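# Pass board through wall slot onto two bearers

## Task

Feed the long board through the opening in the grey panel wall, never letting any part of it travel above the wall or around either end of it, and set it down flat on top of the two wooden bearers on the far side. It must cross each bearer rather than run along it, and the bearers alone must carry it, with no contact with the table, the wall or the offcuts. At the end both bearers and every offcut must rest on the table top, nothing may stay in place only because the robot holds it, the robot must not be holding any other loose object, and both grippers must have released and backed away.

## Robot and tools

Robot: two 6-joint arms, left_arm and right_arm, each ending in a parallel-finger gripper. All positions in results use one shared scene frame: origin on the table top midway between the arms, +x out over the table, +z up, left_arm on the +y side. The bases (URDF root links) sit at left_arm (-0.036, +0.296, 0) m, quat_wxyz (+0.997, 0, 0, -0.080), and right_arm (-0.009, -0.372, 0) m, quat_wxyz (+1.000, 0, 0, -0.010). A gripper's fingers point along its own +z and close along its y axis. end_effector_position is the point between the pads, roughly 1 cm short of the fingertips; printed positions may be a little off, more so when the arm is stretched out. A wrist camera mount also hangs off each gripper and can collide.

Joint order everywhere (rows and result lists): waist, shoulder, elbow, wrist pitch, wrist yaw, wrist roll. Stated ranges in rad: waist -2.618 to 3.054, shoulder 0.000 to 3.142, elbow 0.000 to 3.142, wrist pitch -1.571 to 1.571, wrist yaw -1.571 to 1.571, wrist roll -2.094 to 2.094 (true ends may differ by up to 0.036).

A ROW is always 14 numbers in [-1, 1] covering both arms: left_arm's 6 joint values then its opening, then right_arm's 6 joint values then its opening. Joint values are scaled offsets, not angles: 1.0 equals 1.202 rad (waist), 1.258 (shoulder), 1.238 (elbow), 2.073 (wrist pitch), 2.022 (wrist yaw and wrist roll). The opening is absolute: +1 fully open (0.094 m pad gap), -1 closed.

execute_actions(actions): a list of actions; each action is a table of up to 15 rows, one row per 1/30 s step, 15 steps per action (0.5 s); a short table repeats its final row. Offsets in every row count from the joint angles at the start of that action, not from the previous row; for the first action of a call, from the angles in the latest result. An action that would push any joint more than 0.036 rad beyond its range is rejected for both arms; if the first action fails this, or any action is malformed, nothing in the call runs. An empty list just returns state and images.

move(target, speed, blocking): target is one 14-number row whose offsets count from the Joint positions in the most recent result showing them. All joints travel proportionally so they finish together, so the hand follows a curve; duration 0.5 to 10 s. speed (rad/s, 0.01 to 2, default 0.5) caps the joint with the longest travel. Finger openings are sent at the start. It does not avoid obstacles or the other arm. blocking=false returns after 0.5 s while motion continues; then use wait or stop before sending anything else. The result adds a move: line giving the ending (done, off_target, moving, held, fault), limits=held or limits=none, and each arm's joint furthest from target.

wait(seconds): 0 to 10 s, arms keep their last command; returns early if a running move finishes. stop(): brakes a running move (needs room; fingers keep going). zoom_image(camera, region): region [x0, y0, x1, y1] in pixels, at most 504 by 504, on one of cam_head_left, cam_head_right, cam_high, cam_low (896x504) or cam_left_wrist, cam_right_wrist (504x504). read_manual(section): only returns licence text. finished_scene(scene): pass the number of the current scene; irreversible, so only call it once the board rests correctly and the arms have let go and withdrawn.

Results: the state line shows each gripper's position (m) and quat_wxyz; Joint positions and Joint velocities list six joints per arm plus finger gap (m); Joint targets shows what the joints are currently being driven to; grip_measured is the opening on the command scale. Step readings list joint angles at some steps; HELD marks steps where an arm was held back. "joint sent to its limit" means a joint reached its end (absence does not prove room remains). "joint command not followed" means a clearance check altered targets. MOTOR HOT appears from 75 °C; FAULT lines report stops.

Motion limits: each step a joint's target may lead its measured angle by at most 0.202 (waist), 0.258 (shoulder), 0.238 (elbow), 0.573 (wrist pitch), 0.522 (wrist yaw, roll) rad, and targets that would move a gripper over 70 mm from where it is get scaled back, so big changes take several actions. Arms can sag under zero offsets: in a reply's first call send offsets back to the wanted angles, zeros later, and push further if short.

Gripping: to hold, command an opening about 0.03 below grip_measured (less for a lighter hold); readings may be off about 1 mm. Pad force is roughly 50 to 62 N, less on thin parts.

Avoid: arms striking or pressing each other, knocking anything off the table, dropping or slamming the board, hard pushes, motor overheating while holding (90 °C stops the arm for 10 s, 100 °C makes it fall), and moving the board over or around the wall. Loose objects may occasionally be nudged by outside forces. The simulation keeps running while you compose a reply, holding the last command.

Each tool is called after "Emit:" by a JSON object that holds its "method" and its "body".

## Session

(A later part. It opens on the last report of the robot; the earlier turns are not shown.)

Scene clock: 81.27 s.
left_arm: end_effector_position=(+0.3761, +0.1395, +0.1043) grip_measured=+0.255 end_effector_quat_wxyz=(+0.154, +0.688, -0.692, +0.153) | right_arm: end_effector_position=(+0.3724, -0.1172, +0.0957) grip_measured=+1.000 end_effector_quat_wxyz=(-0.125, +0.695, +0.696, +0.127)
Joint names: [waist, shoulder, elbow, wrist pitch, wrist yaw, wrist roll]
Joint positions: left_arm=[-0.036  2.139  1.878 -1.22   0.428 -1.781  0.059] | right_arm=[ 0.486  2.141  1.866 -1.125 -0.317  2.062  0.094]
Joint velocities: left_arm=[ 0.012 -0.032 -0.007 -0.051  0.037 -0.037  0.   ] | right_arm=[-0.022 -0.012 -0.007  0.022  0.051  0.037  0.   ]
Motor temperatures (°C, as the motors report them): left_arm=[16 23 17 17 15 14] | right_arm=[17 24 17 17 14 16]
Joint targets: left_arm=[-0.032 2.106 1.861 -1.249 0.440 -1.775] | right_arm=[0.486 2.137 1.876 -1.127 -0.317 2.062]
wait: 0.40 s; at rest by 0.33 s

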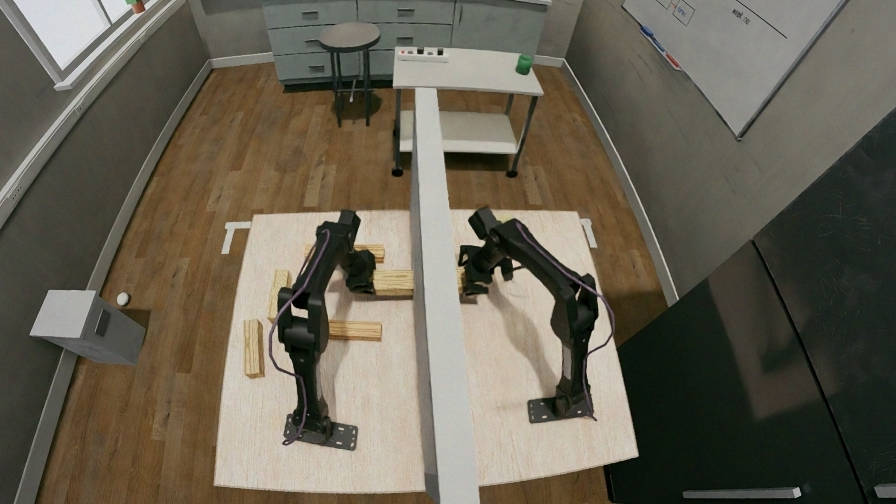

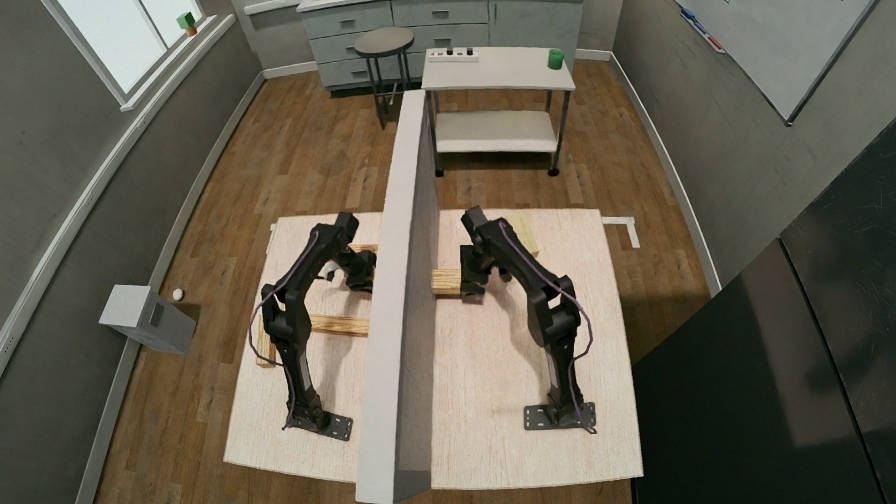

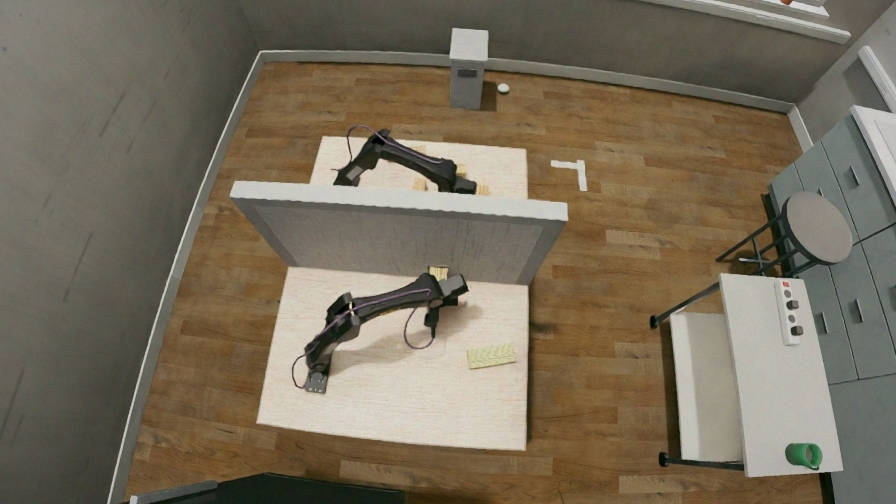

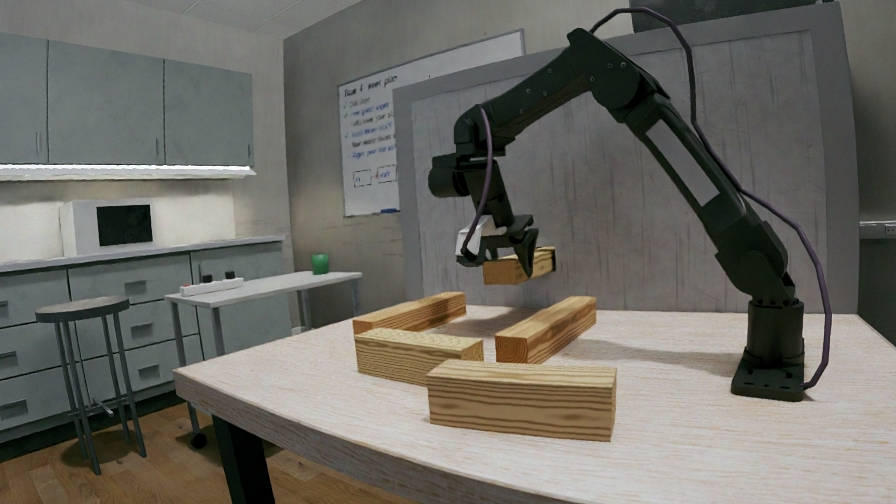

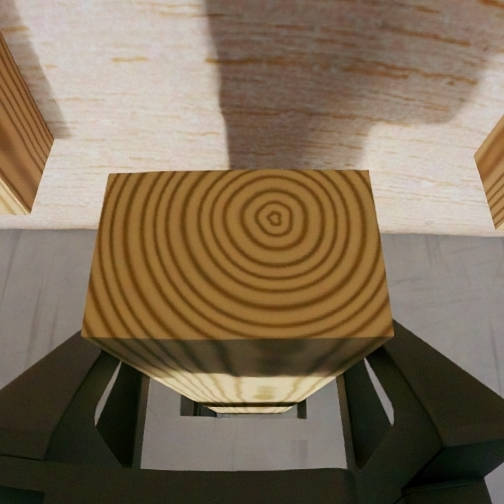

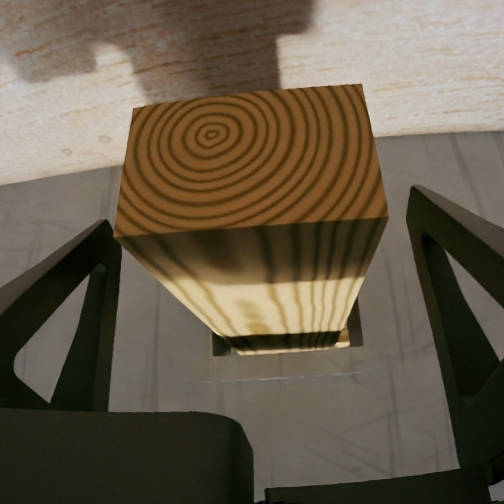

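Emit:
{"method": "execute_actions", "body": {"actions": [[[0.0076,-0.0273,-0.0152,-0.0149,0.0061,0.0058,0.1,0,-0.0032,0.008,-0.001,0,0,1],[0.012,-0.0284,-0.0166,-0.0158,0.0063,0.0087,0.1,0,-0.0032,0.008,-0.001,0,0,1],[0.0163,-0.0295,-0.0181,-0.0167,0.0065,0.0115,0.1,0,-0.0032,0.008,-0.001,0,0,1],[0.0207,-0.0306,-0.0196,-0.0176,0.0067,0.0144,0.1,0,-0.0032,0.008,-0.001,0,0,1],[0.025,-0.0317,-0.021,-0.0184,0.0068,0.0172,0.1,0,-0.0032,0.008,-0.001,0,0,1],[0.0293,-0.0328,-0.0225,-0.0193,0.007,0.02,0.1,0,-0.0032,0.008,-0.001,0,0,1],[0.0337,-0.0339,-0.0239,-0.0202,0.0072,0.0229,0.1,0,-0.0032,0.008,-0.001,0,0,1],[0.038,-0.035,-0.0254,-0.0211,0.0074,0.0257,0.1,0,-0.0032,0.008,-0.001,0,0,1]]]}}

Scene clock: 87.57 s.
left_arm: end_effector_position=(+0.3747, +0.1564, +0.1039) grip_measured=+0.255 end_effector_quat_wxyz=(+0.155, +0.688, -0.692, +0.152) | right_arm: end_effector_position=(+0.3724, -0.1172, +0.0957) grip_measured=+1.000 end_effector_quat_wxyz=(-0.125, +0.695, +0.696, +0.127)
Joint names: [waist, shoulder, elbow, wrist pitch, wrist yaw, wrist roll]
Joint positions: left_arm=[ 0.004  2.13   1.861 -1.235  0.433 -1.736  0.059] | right_arm=[ 0.486  2.141  1.866 -1.125 -0.317  2.062  0.094]
Joint velocities: left_arm=[-0.002 -0.002 -0.012  0.037 -0.051  0.022 -0.   ] | right_arm=[-0.002  0.007  0.002  0.022 -0.051  0.022  0.   ]
Motor temperatures (°C, as the motors report them): left_arm=[16 24 17 17 15 14] | right_arm=[17 25 17 17 14 16]
Joint targets: left_arm=[0.010 2.095 1.846 -1.264 0.444 -1.729] | right_arm=[0.486 2.137 1.876 -1.127 -0.317 2.062]
Step readings (joint positions):
0: left_arm=[-0.036 2.139 1.878 -1.220 0.428 -1.781] | right_arm=[0.486 2.141 1.866 -1.125 -0.317 2.062]
1: left_arm=[-0.036 2.139 1.878 -1.220 0.428 -1.781] | right_arm=[0.486 2.141 1.866 -1.125 -0.317 2.062]
2: left_arm=[-0.035 2.139 1.878 -1.220 0.428 -1.780] | right_arm=[0.486 2.141 1.866 -1.125 -0.317 2.062]
4: left_arm=[-0.032 2.139 1.878 -1.221 0.429 -1.773] | right_arm=[0.486 2.141 1.866 -1.125 -0.317 2.062]
8: left_arm=[-0.016 2.134 1.867 -1.224 0.432 -1.753] | right_arm=[0.486 2.141 1.866 -1.125 -0.317 2.062]
15: Joint positions above

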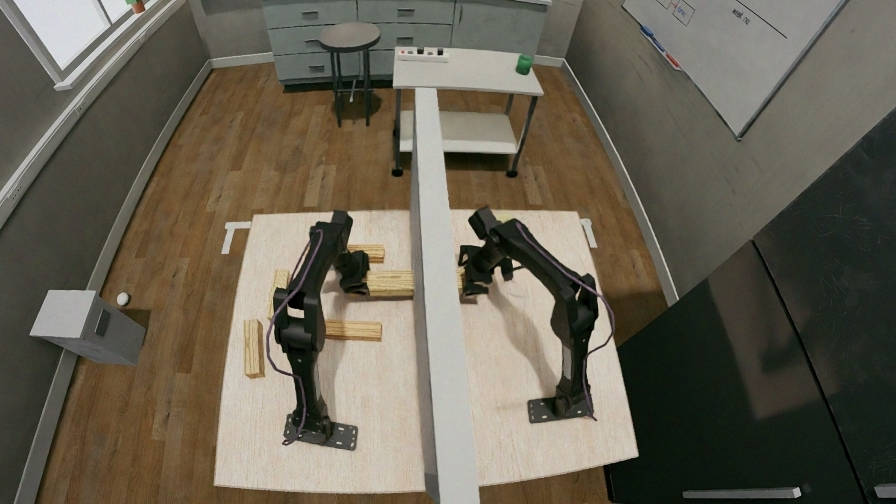

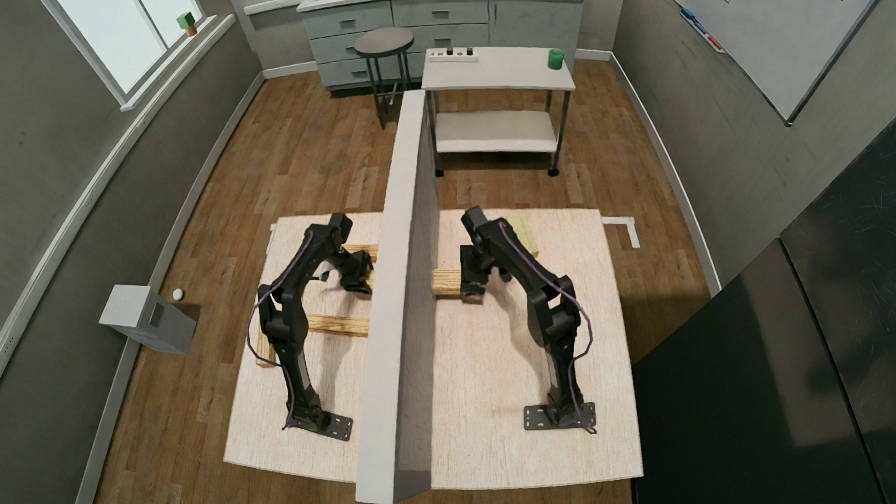

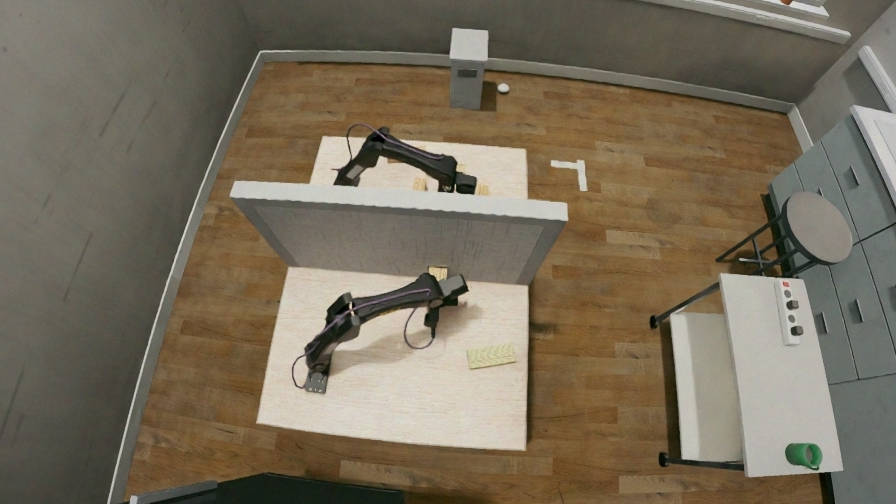

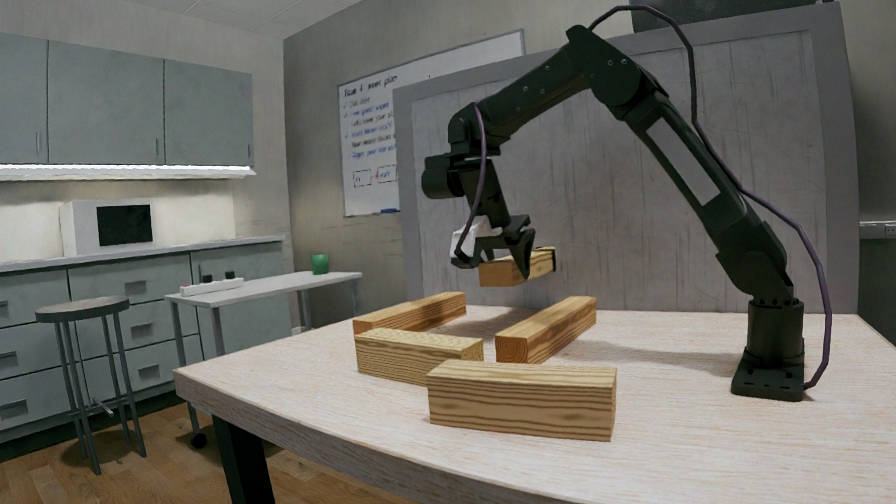

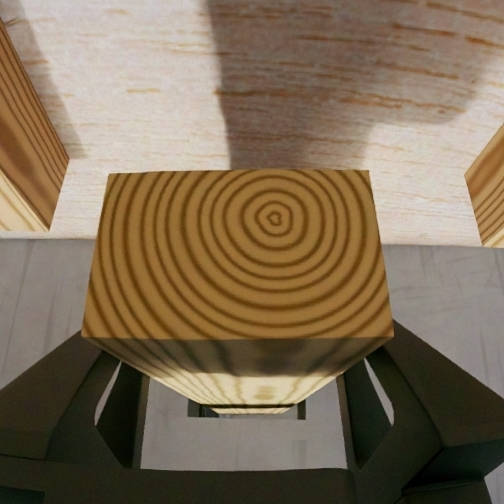

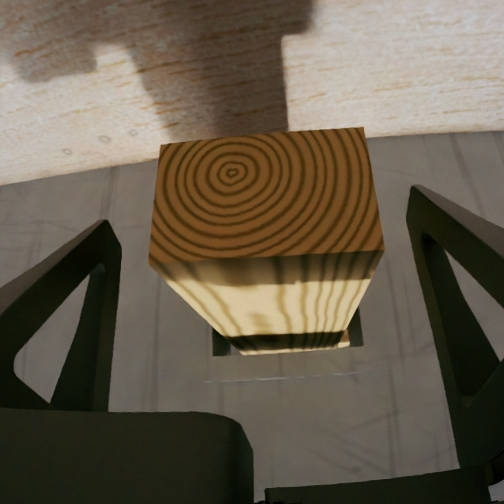

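Emit:
{"method": "execute_actions", "body": {"actions": [[[0.005,-0.0278,-0.0121,-0.014,0.0054,0.0035,0.1,0,-0.0032,0.008,-0.001,0,0,0.1]]]}}

Scene clock: 88.33 s.
left_arm: end_effector_position=(+0.3750, +0.1566, +0.1039) grip_measured=+0.255 end_effector_quat_wxyz=(+0.155, +0.690, -0.691, +0.152) | right_arm: end_effector_position=(+0.3715, -0.1171, +0.0958) grip_measured=+0.259 end_effector_quat_wxyz=(-0.126, +0.696, +0.696, +0.126)
Joint names: [waist, shoulder, elbow, wrist pitch, wrist yaw, wrist roll]
Joint positions: left_arm=[ 0.004  2.13   1.861 -1.234  0.433 -1.741  0.059] | right_arm=[ 0.486  2.141  1.866 -1.128 -0.32   2.063  0.059]
Joint velocities: left_arm=[-0.002 -0.007 -0.022 -0.022  0.051 -0.007 -0.001] | right_arm=[-0.012  0.002  0.012  0.095 -0.051 -0.037  0.001]
Motor temperatures (°C, as the motors report them): left_arm=[16 24 17 17 15 14] | right_arm=[17 25 17 17 14 16]
Joint targets: left_arm=[0.010 2.095 1.847 -1.264 0.444 -1.729] | right_arm=[0.486 2.137 1.876 -1.128 -0.317 2.062]
Step readings (joint positions):
0: left_arm=[0.004 2.130 1.861 -1.235 0.433 -1.735] | right_arm=[0.486 2.141 1.866 -1.125 -0.317 2.062]
1: left_arm=[0.004 2.130 1.861 -1.235 0.433 -1.735] | right_arm=[0.486 2.141 1.866 -1.125 -0.317 2.062]
2: left_arm=[0.004 2.130 1.861 -1.235 0.433 -1.735] | right_arm=[0.486 2.141 1.866 -1.125 -0.317 2.062]
4: left_arm=[0.004 2.130 1.861 -1.234 0.433 -1.740] | right_arm=[0.486 2.141 1.866 -1.128 -0.319 2.063]
8: left_arm=[0.004 2.130 1.861 -1.234 0.433 -1.741] | right_arm=[0.486 2.141 1.866 -1.128 -0.320 2.063]
15: Joint positions above

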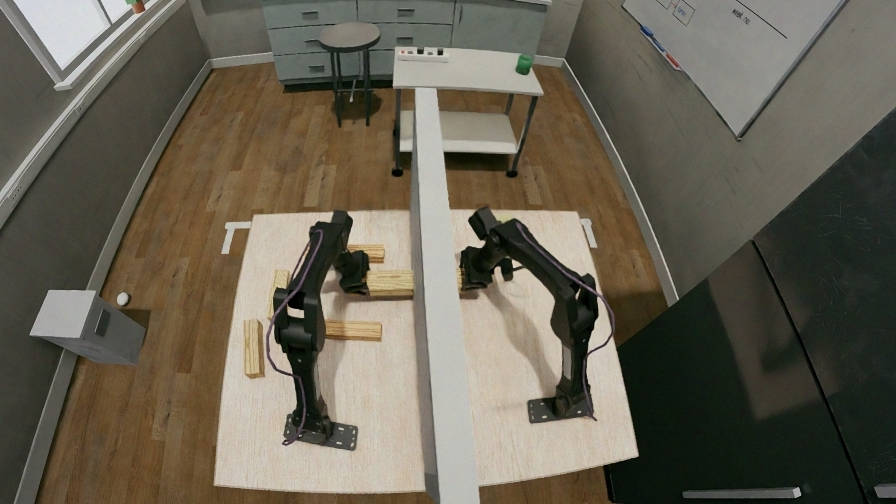

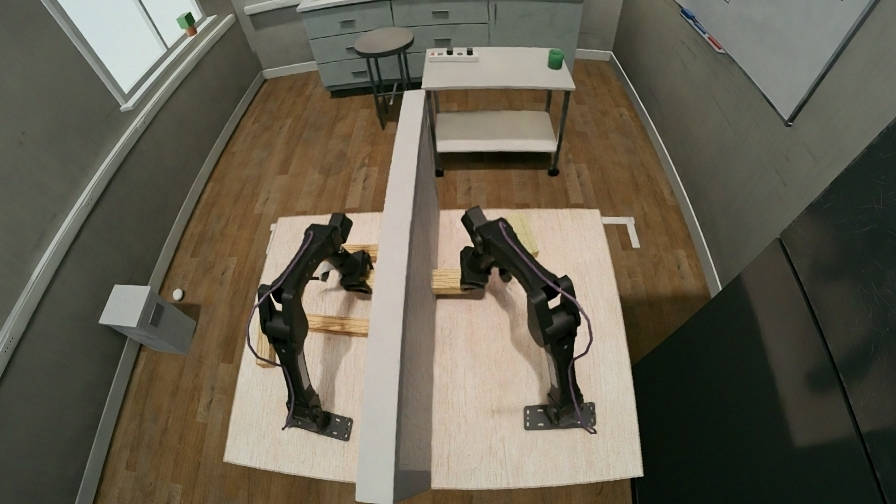

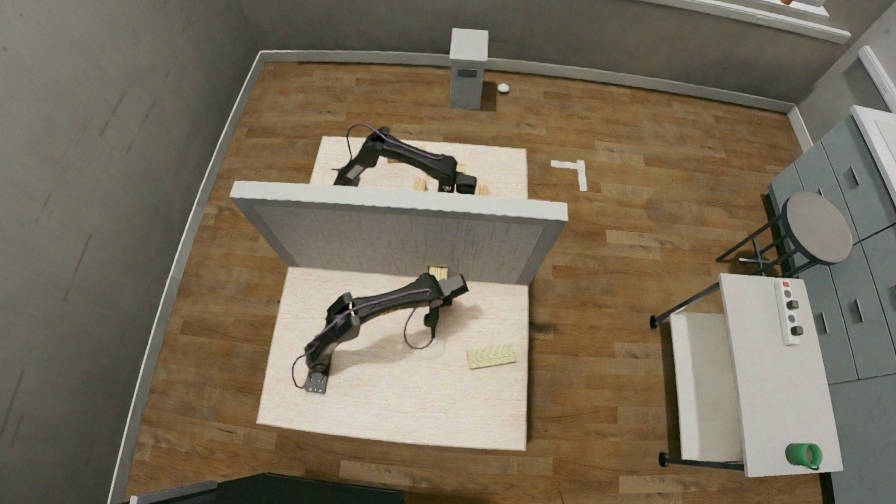

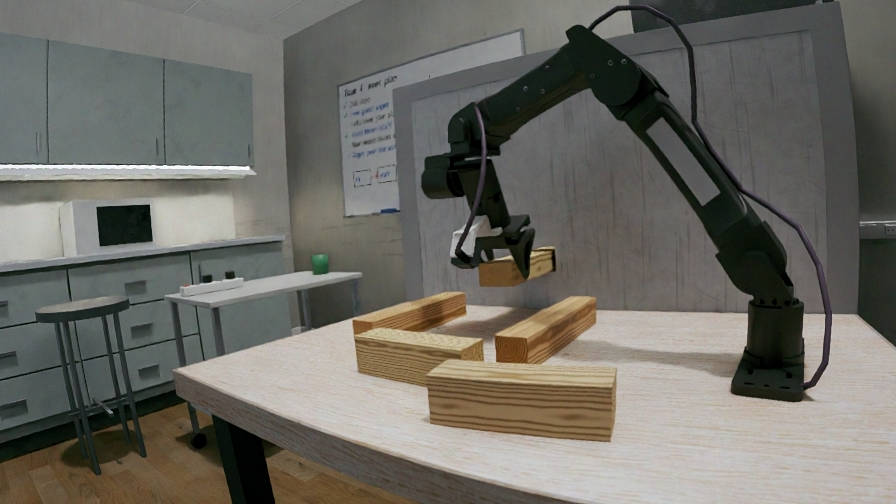

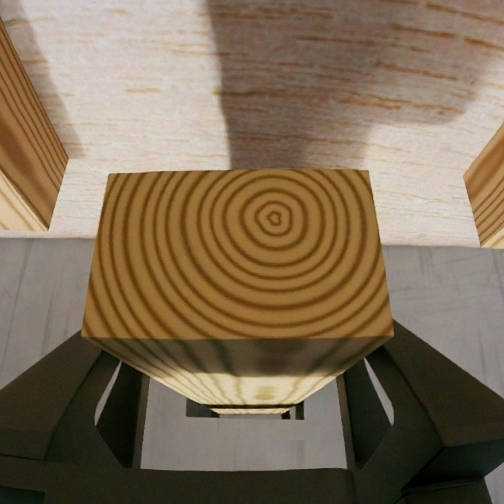

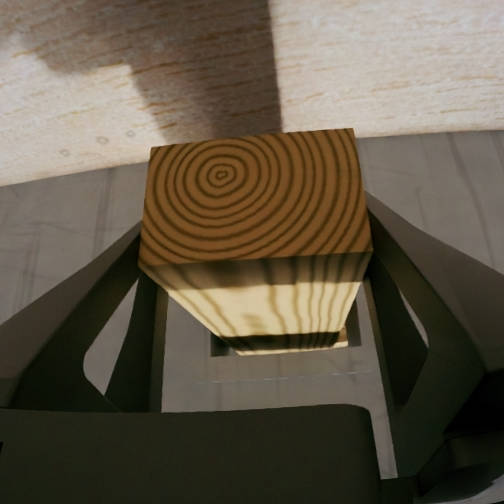

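Emit:
{"method": "move", "body": {"target": [-0.257,0.1956,0.392,-0.1307,-0.1882,-0.1449,1,0,-0.0032,0.0081,0,0.0015,-0.0005,0.1], "speed": 0.5}}

Scene clock: 91.20 s.
left_arm: end_effector_position=(+0.3786, +0.0848, +0.1061) grip_measured=+1.000 end_effector_quat_wxyz=(+0.025, +0.710, -0.703, +0.032) | right_arm: end_effector_position=(+0.3716, -0.1171, +0.0958) grip_measured=+0.259 end_effector_quat_wxyz=(-0.126, +0.695, +0.696, +0.127)
Joint names: [waist, shoulder, elbow, wrist pitch, wrist yaw, wrist roll]
Joint positions: left_arm=[-0.286  2.36   2.316 -1.484  0.068 -2.028  0.094] | right_arm=[ 0.486  2.141  1.866 -1.128 -0.32   2.061  0.059]
Joint velocities: left_arm=[ 0.007 -0.002  0.002  0.007 -0.051 -0.022  0.   ] | right_arm=[-0.012 -0.022  0.017 -0.022  0.037 -0.022  0.001]
Motor temperatures (°C, as the motors report them): left_arm=[16 24 17 17 15 14] | right_arm=[17 25 17 17 14 16]
Joint targets: left_arm=[-0.305 2.376 2.347 -1.506 0.052 -2.033] | right_arm=[0.486 2.137 1.876 -1.128 -0.317 2.062]
move: off_target (left_arm); limits=none; left_arm: farthest joint: the elbow, 0.030 radians from its target (0.485 radians at the start); right_arm: farthest joint: the elbow, 0.010 radians from its target (0.010 radians at the start)

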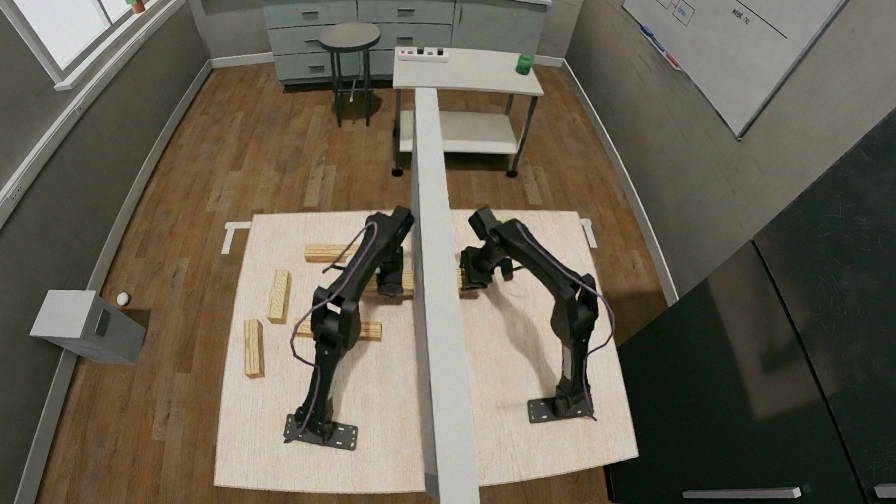

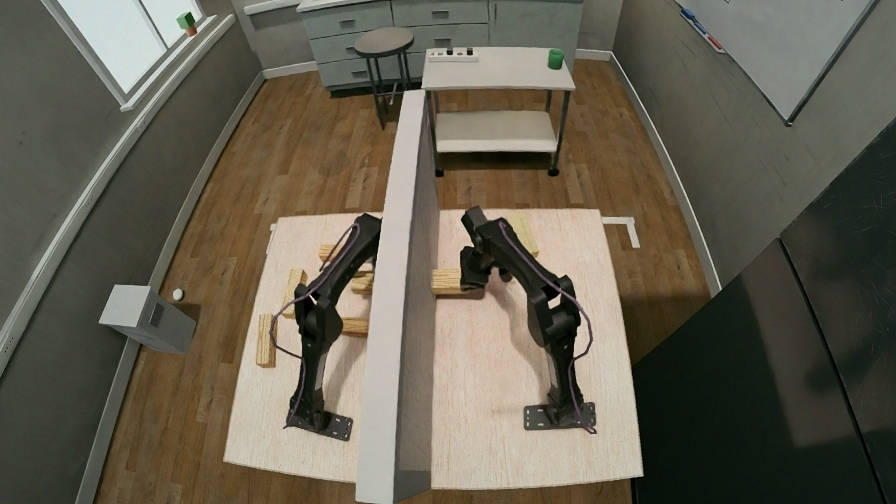

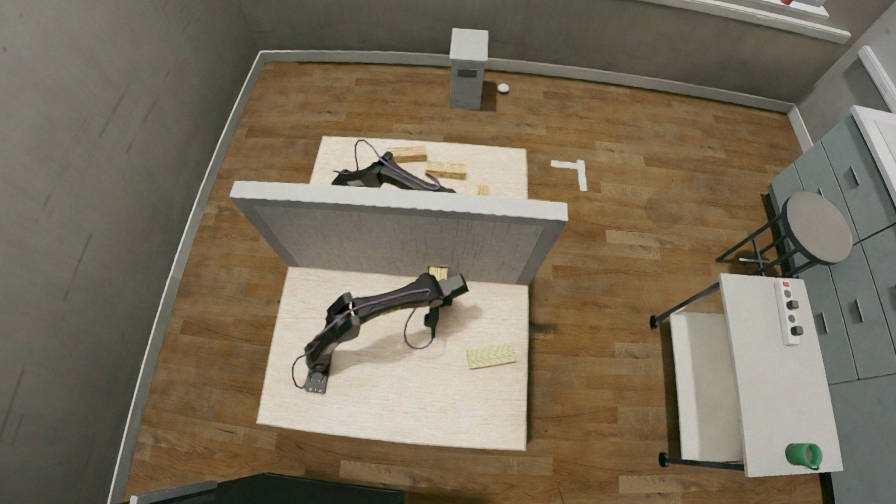

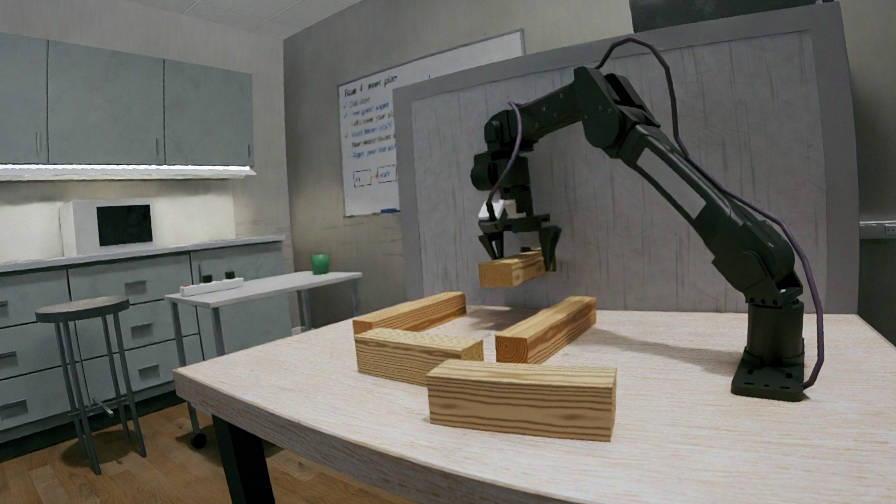

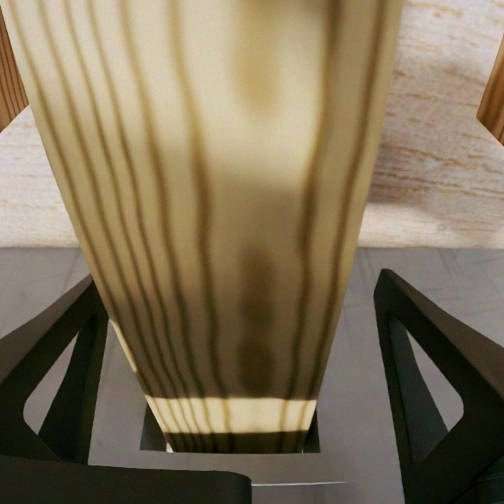

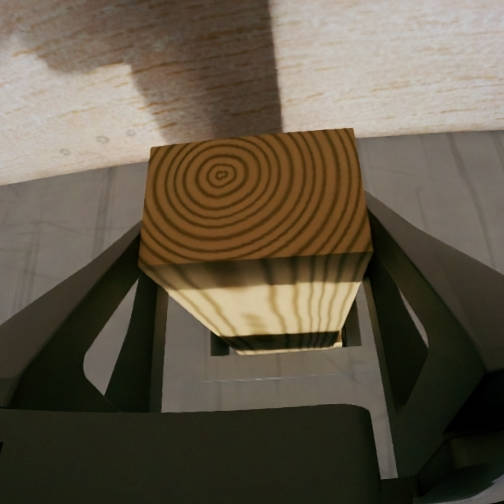

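Emit:
{"method": "execute_actions", "body": {"actions": [[[0.01,-0.0263,-0.0228,0.0104,0.0064,0.0045,1,0,-0.0032,0.0081,0,0.0015,0.0005,0.1],[0.016,-0.0289,-0.031,0.0135,0.0069,0.0054,1,0,-0.0032,0.0081,0,0.0015,0.0005,0.1],[0.016,-0.0314,-0.0393,0.0167,0.0073,0.0064,1,0,-0.0032,0.0081,0,0.0015,0.0005,0.1],[0.01,-0.034,-0.0476,0.0199,0.0078,0.0074,1,0,-0.0032,0.0081,0,0.0015,0.0005,0.1],[0.01,-0.0365,-0.0558,0.023,0.0082,0.0083,1,0,-0.0032,0.0081,0,0.0015,0.0005,0.1],[0.01,-0.039,-0.0641,0.0262,0.0087,0.0093,1,0,-0.0032,0.0081,0,0.0015,0.0005,0.1],[0.01,-0.0416,-0.0724,0.0294,0.0091,0.0103,1,0,-0.0032,0.0081,0,0.0015,0.0005,0.1],[0.01,-0.0441,-0.0806,0.0325,0.0096,0.0112,1,0,-0.0032,0.0081,0,0.0015,0.0005,0.1],[0.01,-0.0467,-0.0889,0.0357,0.01,0.0122,1,0,-0.0032,0.0081,0,0.0015,0.0005,0.1],[0.01,-0.0492,-0.0972,0.0389,0.0105,0.0132,1,0,-0.0032,0.0081,0,0.0015,0.0005,0.1],[0.01,-0.0518,-0.1054,0.042,0.0109,0.0141,1,0,-0.0032,0.0081,0,0.0015,0.0005,0.1],[0.01,-0.0543,-0.1137,0.0452,0.0114,0.0151,1,0,-0.0032,0.0081,0,0.0015,0.0005,0.1]]]}}

Emit:
{"method": "wait", "body": {"seconds": 0.3}}

Scene clock: 93.03 s.
left_arm: end_effector_position=(+0.3736, +0.0873, +0.0925) grip_measured=+1.000 end_effector_quat_wxyz=(+0.034, +0.704, -0.709, +0.031) | right_arm: end_effector_position=(+0.3716, -0.1171, +0.0958) grip_measured=+0.259 end_effector_quat_wxyz=(-0.126, +0.695, +0.696, +0.127)
Joint names: [waist, shoulder, elbow, wrist pitch, wrist yaw, wrist roll]
Joint positions: left_arm=[-0.279  2.322  2.195 -1.408  0.086 -2.006  0.094] | right_arm=[ 0.486  2.141  1.866 -1.128 -0.32   2.061  0.059]
Joint velocities: left_arm=[ 0.007 -0.007 -0.061  0.125  0.007  0.037  0.   ] | right_arm=[-0.002  0.012  0.002  0.007 -0.037 -0.066  0.001]
Motor temperatures (°C, as the motors report them): left_arm=[16 24 17 17 15 14] | right_arm=[17 25 17 17 14 16]
Joint targets: left_arm=[-0.274 2.291 2.175 -1.390 0.091 -1.997] | right_arm=[0.486 2.137 1.876 -1.128 -0.317 2.062]
Step readings (joint positions):
0: left_arm=[-0.286 2.360 2.316 -1.484 0.068 -2.028] | right_arm=[0.486 2.141 1.866 -1.128 -0.320 2.061]
1: left_arm=[-0.285 2.360 2.316 -1.483 0.069 -2.028] | right_arm=[0.486 2.141 1.866 -1.128 -0.320 2.061]
2: left_arm=[-0.284 2.358 2.312 -1.477 0.072 -2.027] | right_arm=[0.486 2.141 1.866 -1.128 -0.320 2.061]
4: left_arm=[-0.282 2.350 2.294 -1.464 0.075 -2.024] | right_arm=[0.486 2.141 1.866 -1.128 -0.320 2.061]
8: left_arm=[-0.279 2.336 2.253 -1.443 0.079 -2.017] | right_arm=[0.486 2.141 1.866 -1.128 -0.320 2.061]
15: Joint positions above

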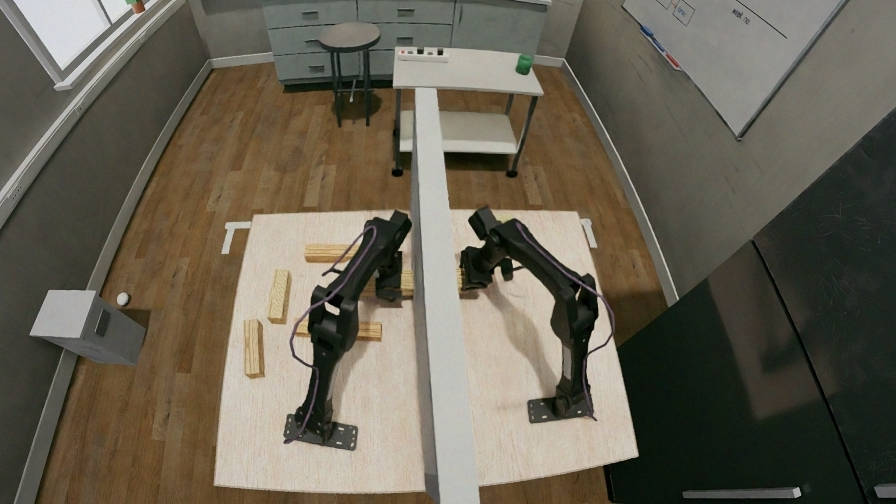

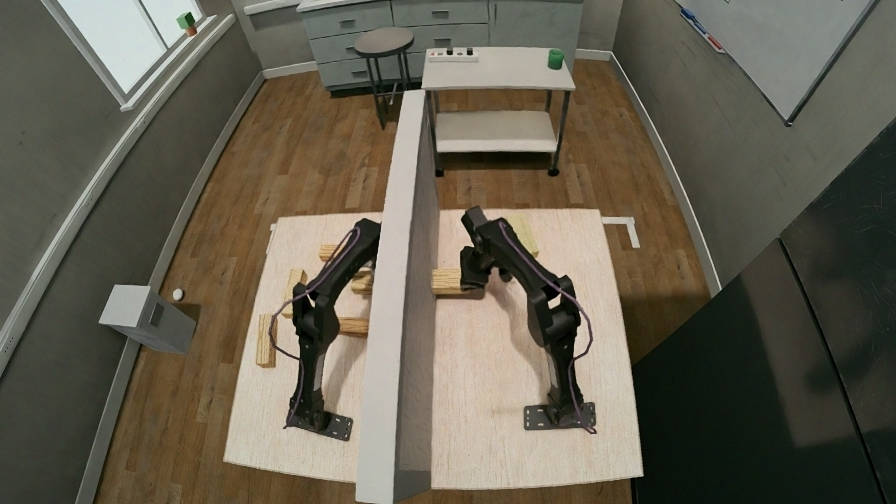

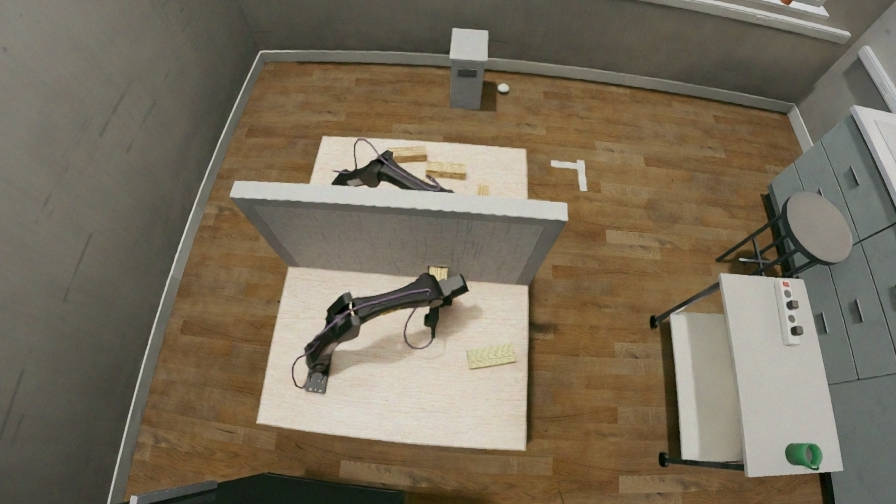

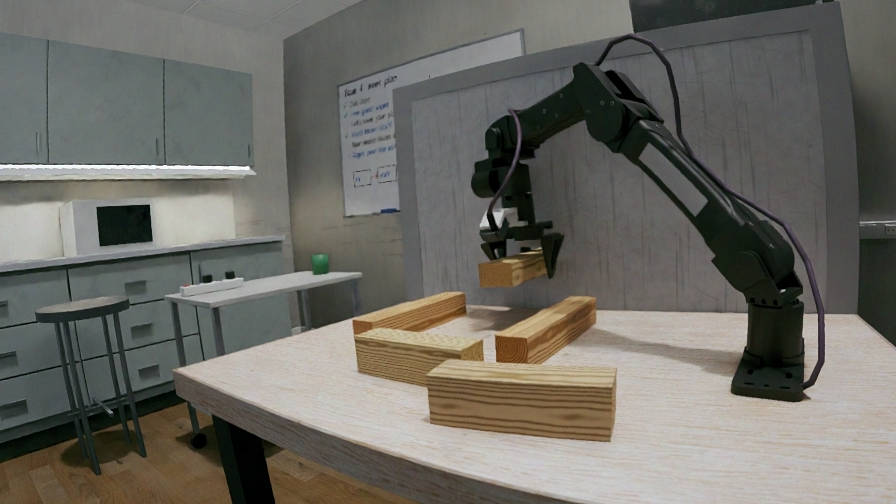

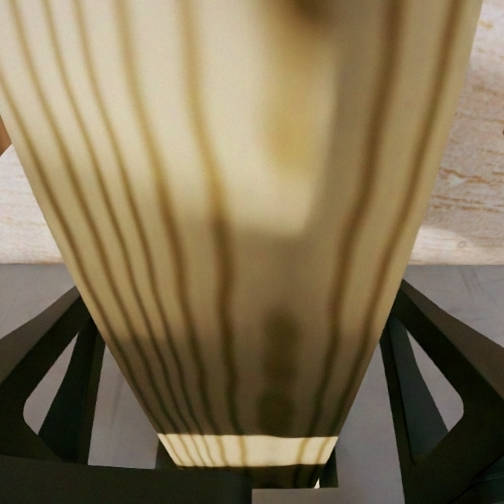

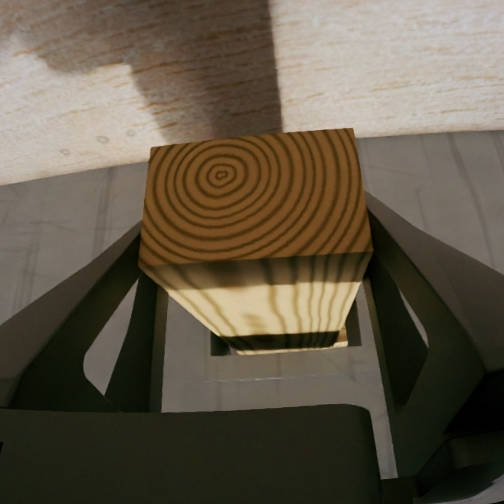

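Scene clock: 93.33 s.
left_arm: end_effector_position=(+0.3761, +0.0857, +0.0922) grip_measured=+1.000 end_effector_quat_wxyz=(+0.033, +0.703, -0.710, +0.037) | right_arm: end_effector_position=(+0.3716, -0.1171, +0.0958) grip_measured=+0.259 end_effector_quat_wxyz=(-0.126, +0.695, +0.696, +0.127)
Joint names: [waist, shoulder, elbow, wrist pitch, wrist yaw, wrist roll]
Joint positions: left_arm=[-0.279  2.322  2.193 -1.395  0.088 -2.003  0.094] | right_arm=[ 0.486  2.141  1.866 -1.128 -0.32   2.061  0.059]
Joint velocities: left_arm=[-0.002  0.032  0.007  0.066  0.022 -0.066  0.   ] | right_arm=[-0.012 -0.007  0.002  0.022 -0.007 -0.007 -0.   ]
Motor temperatures (°C, as the motors report them): left_arm=[16 24 17 17 15 14] | right_arm=[17 25 17 17 14 16]
Joint targets: left_arm=[-0.274 2.291 2.176 -1.390 0.092 -1.998] | right_arm=[0.486 2.137 1.876 -1.128 -0.317 2.062]
wait: 0.30 s; no rest

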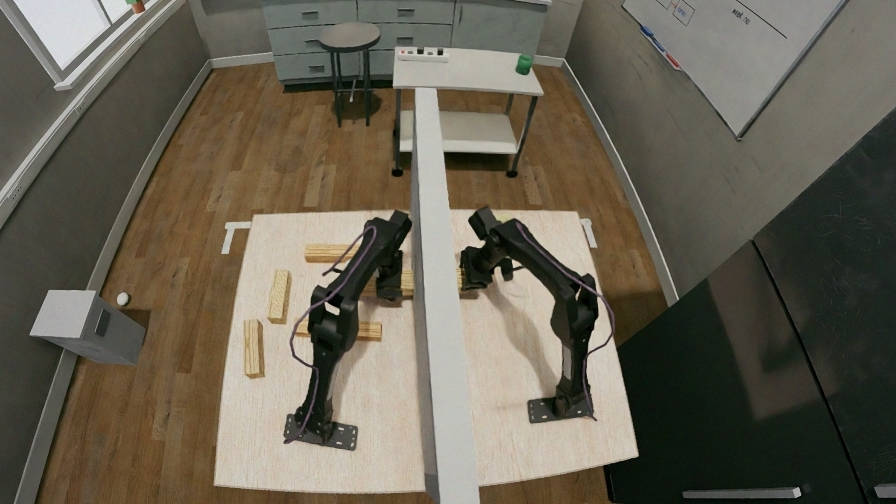

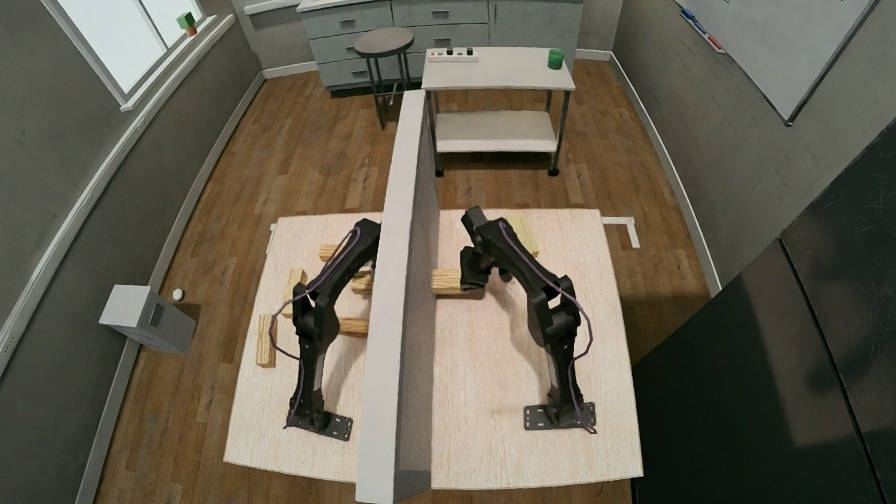

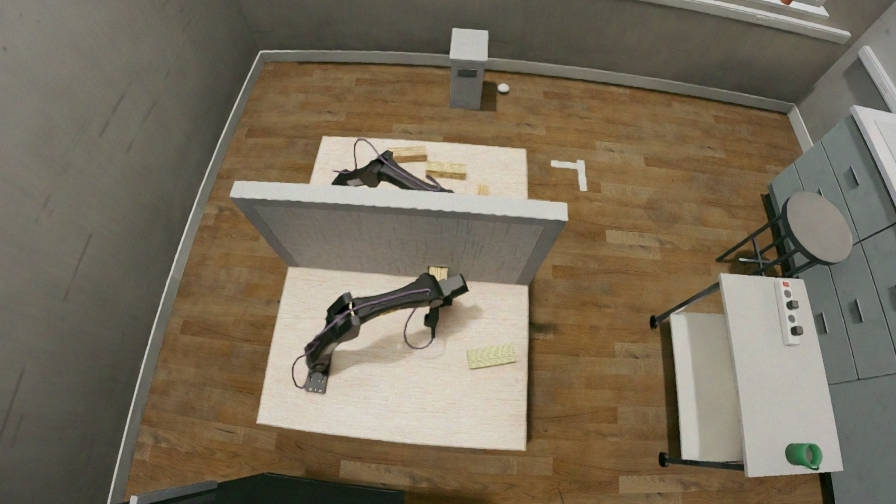

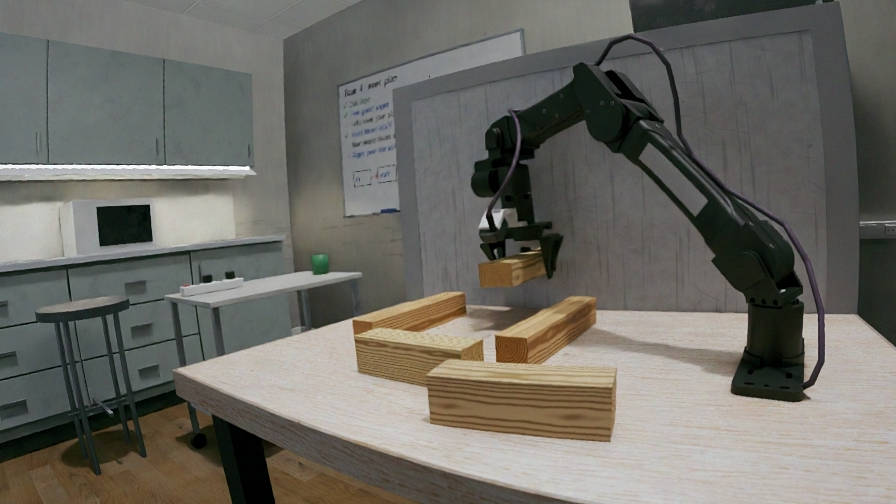

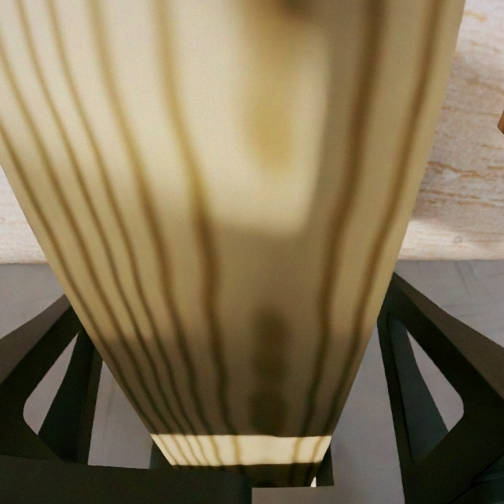

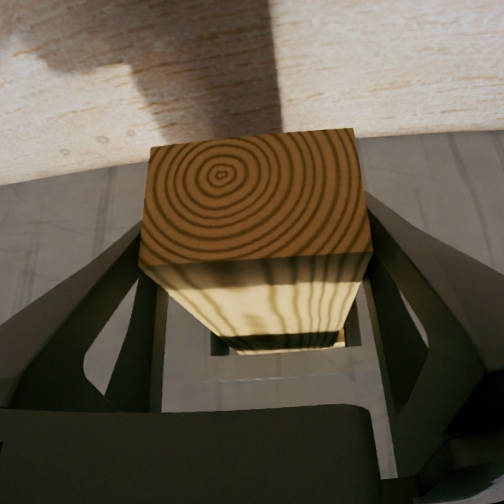

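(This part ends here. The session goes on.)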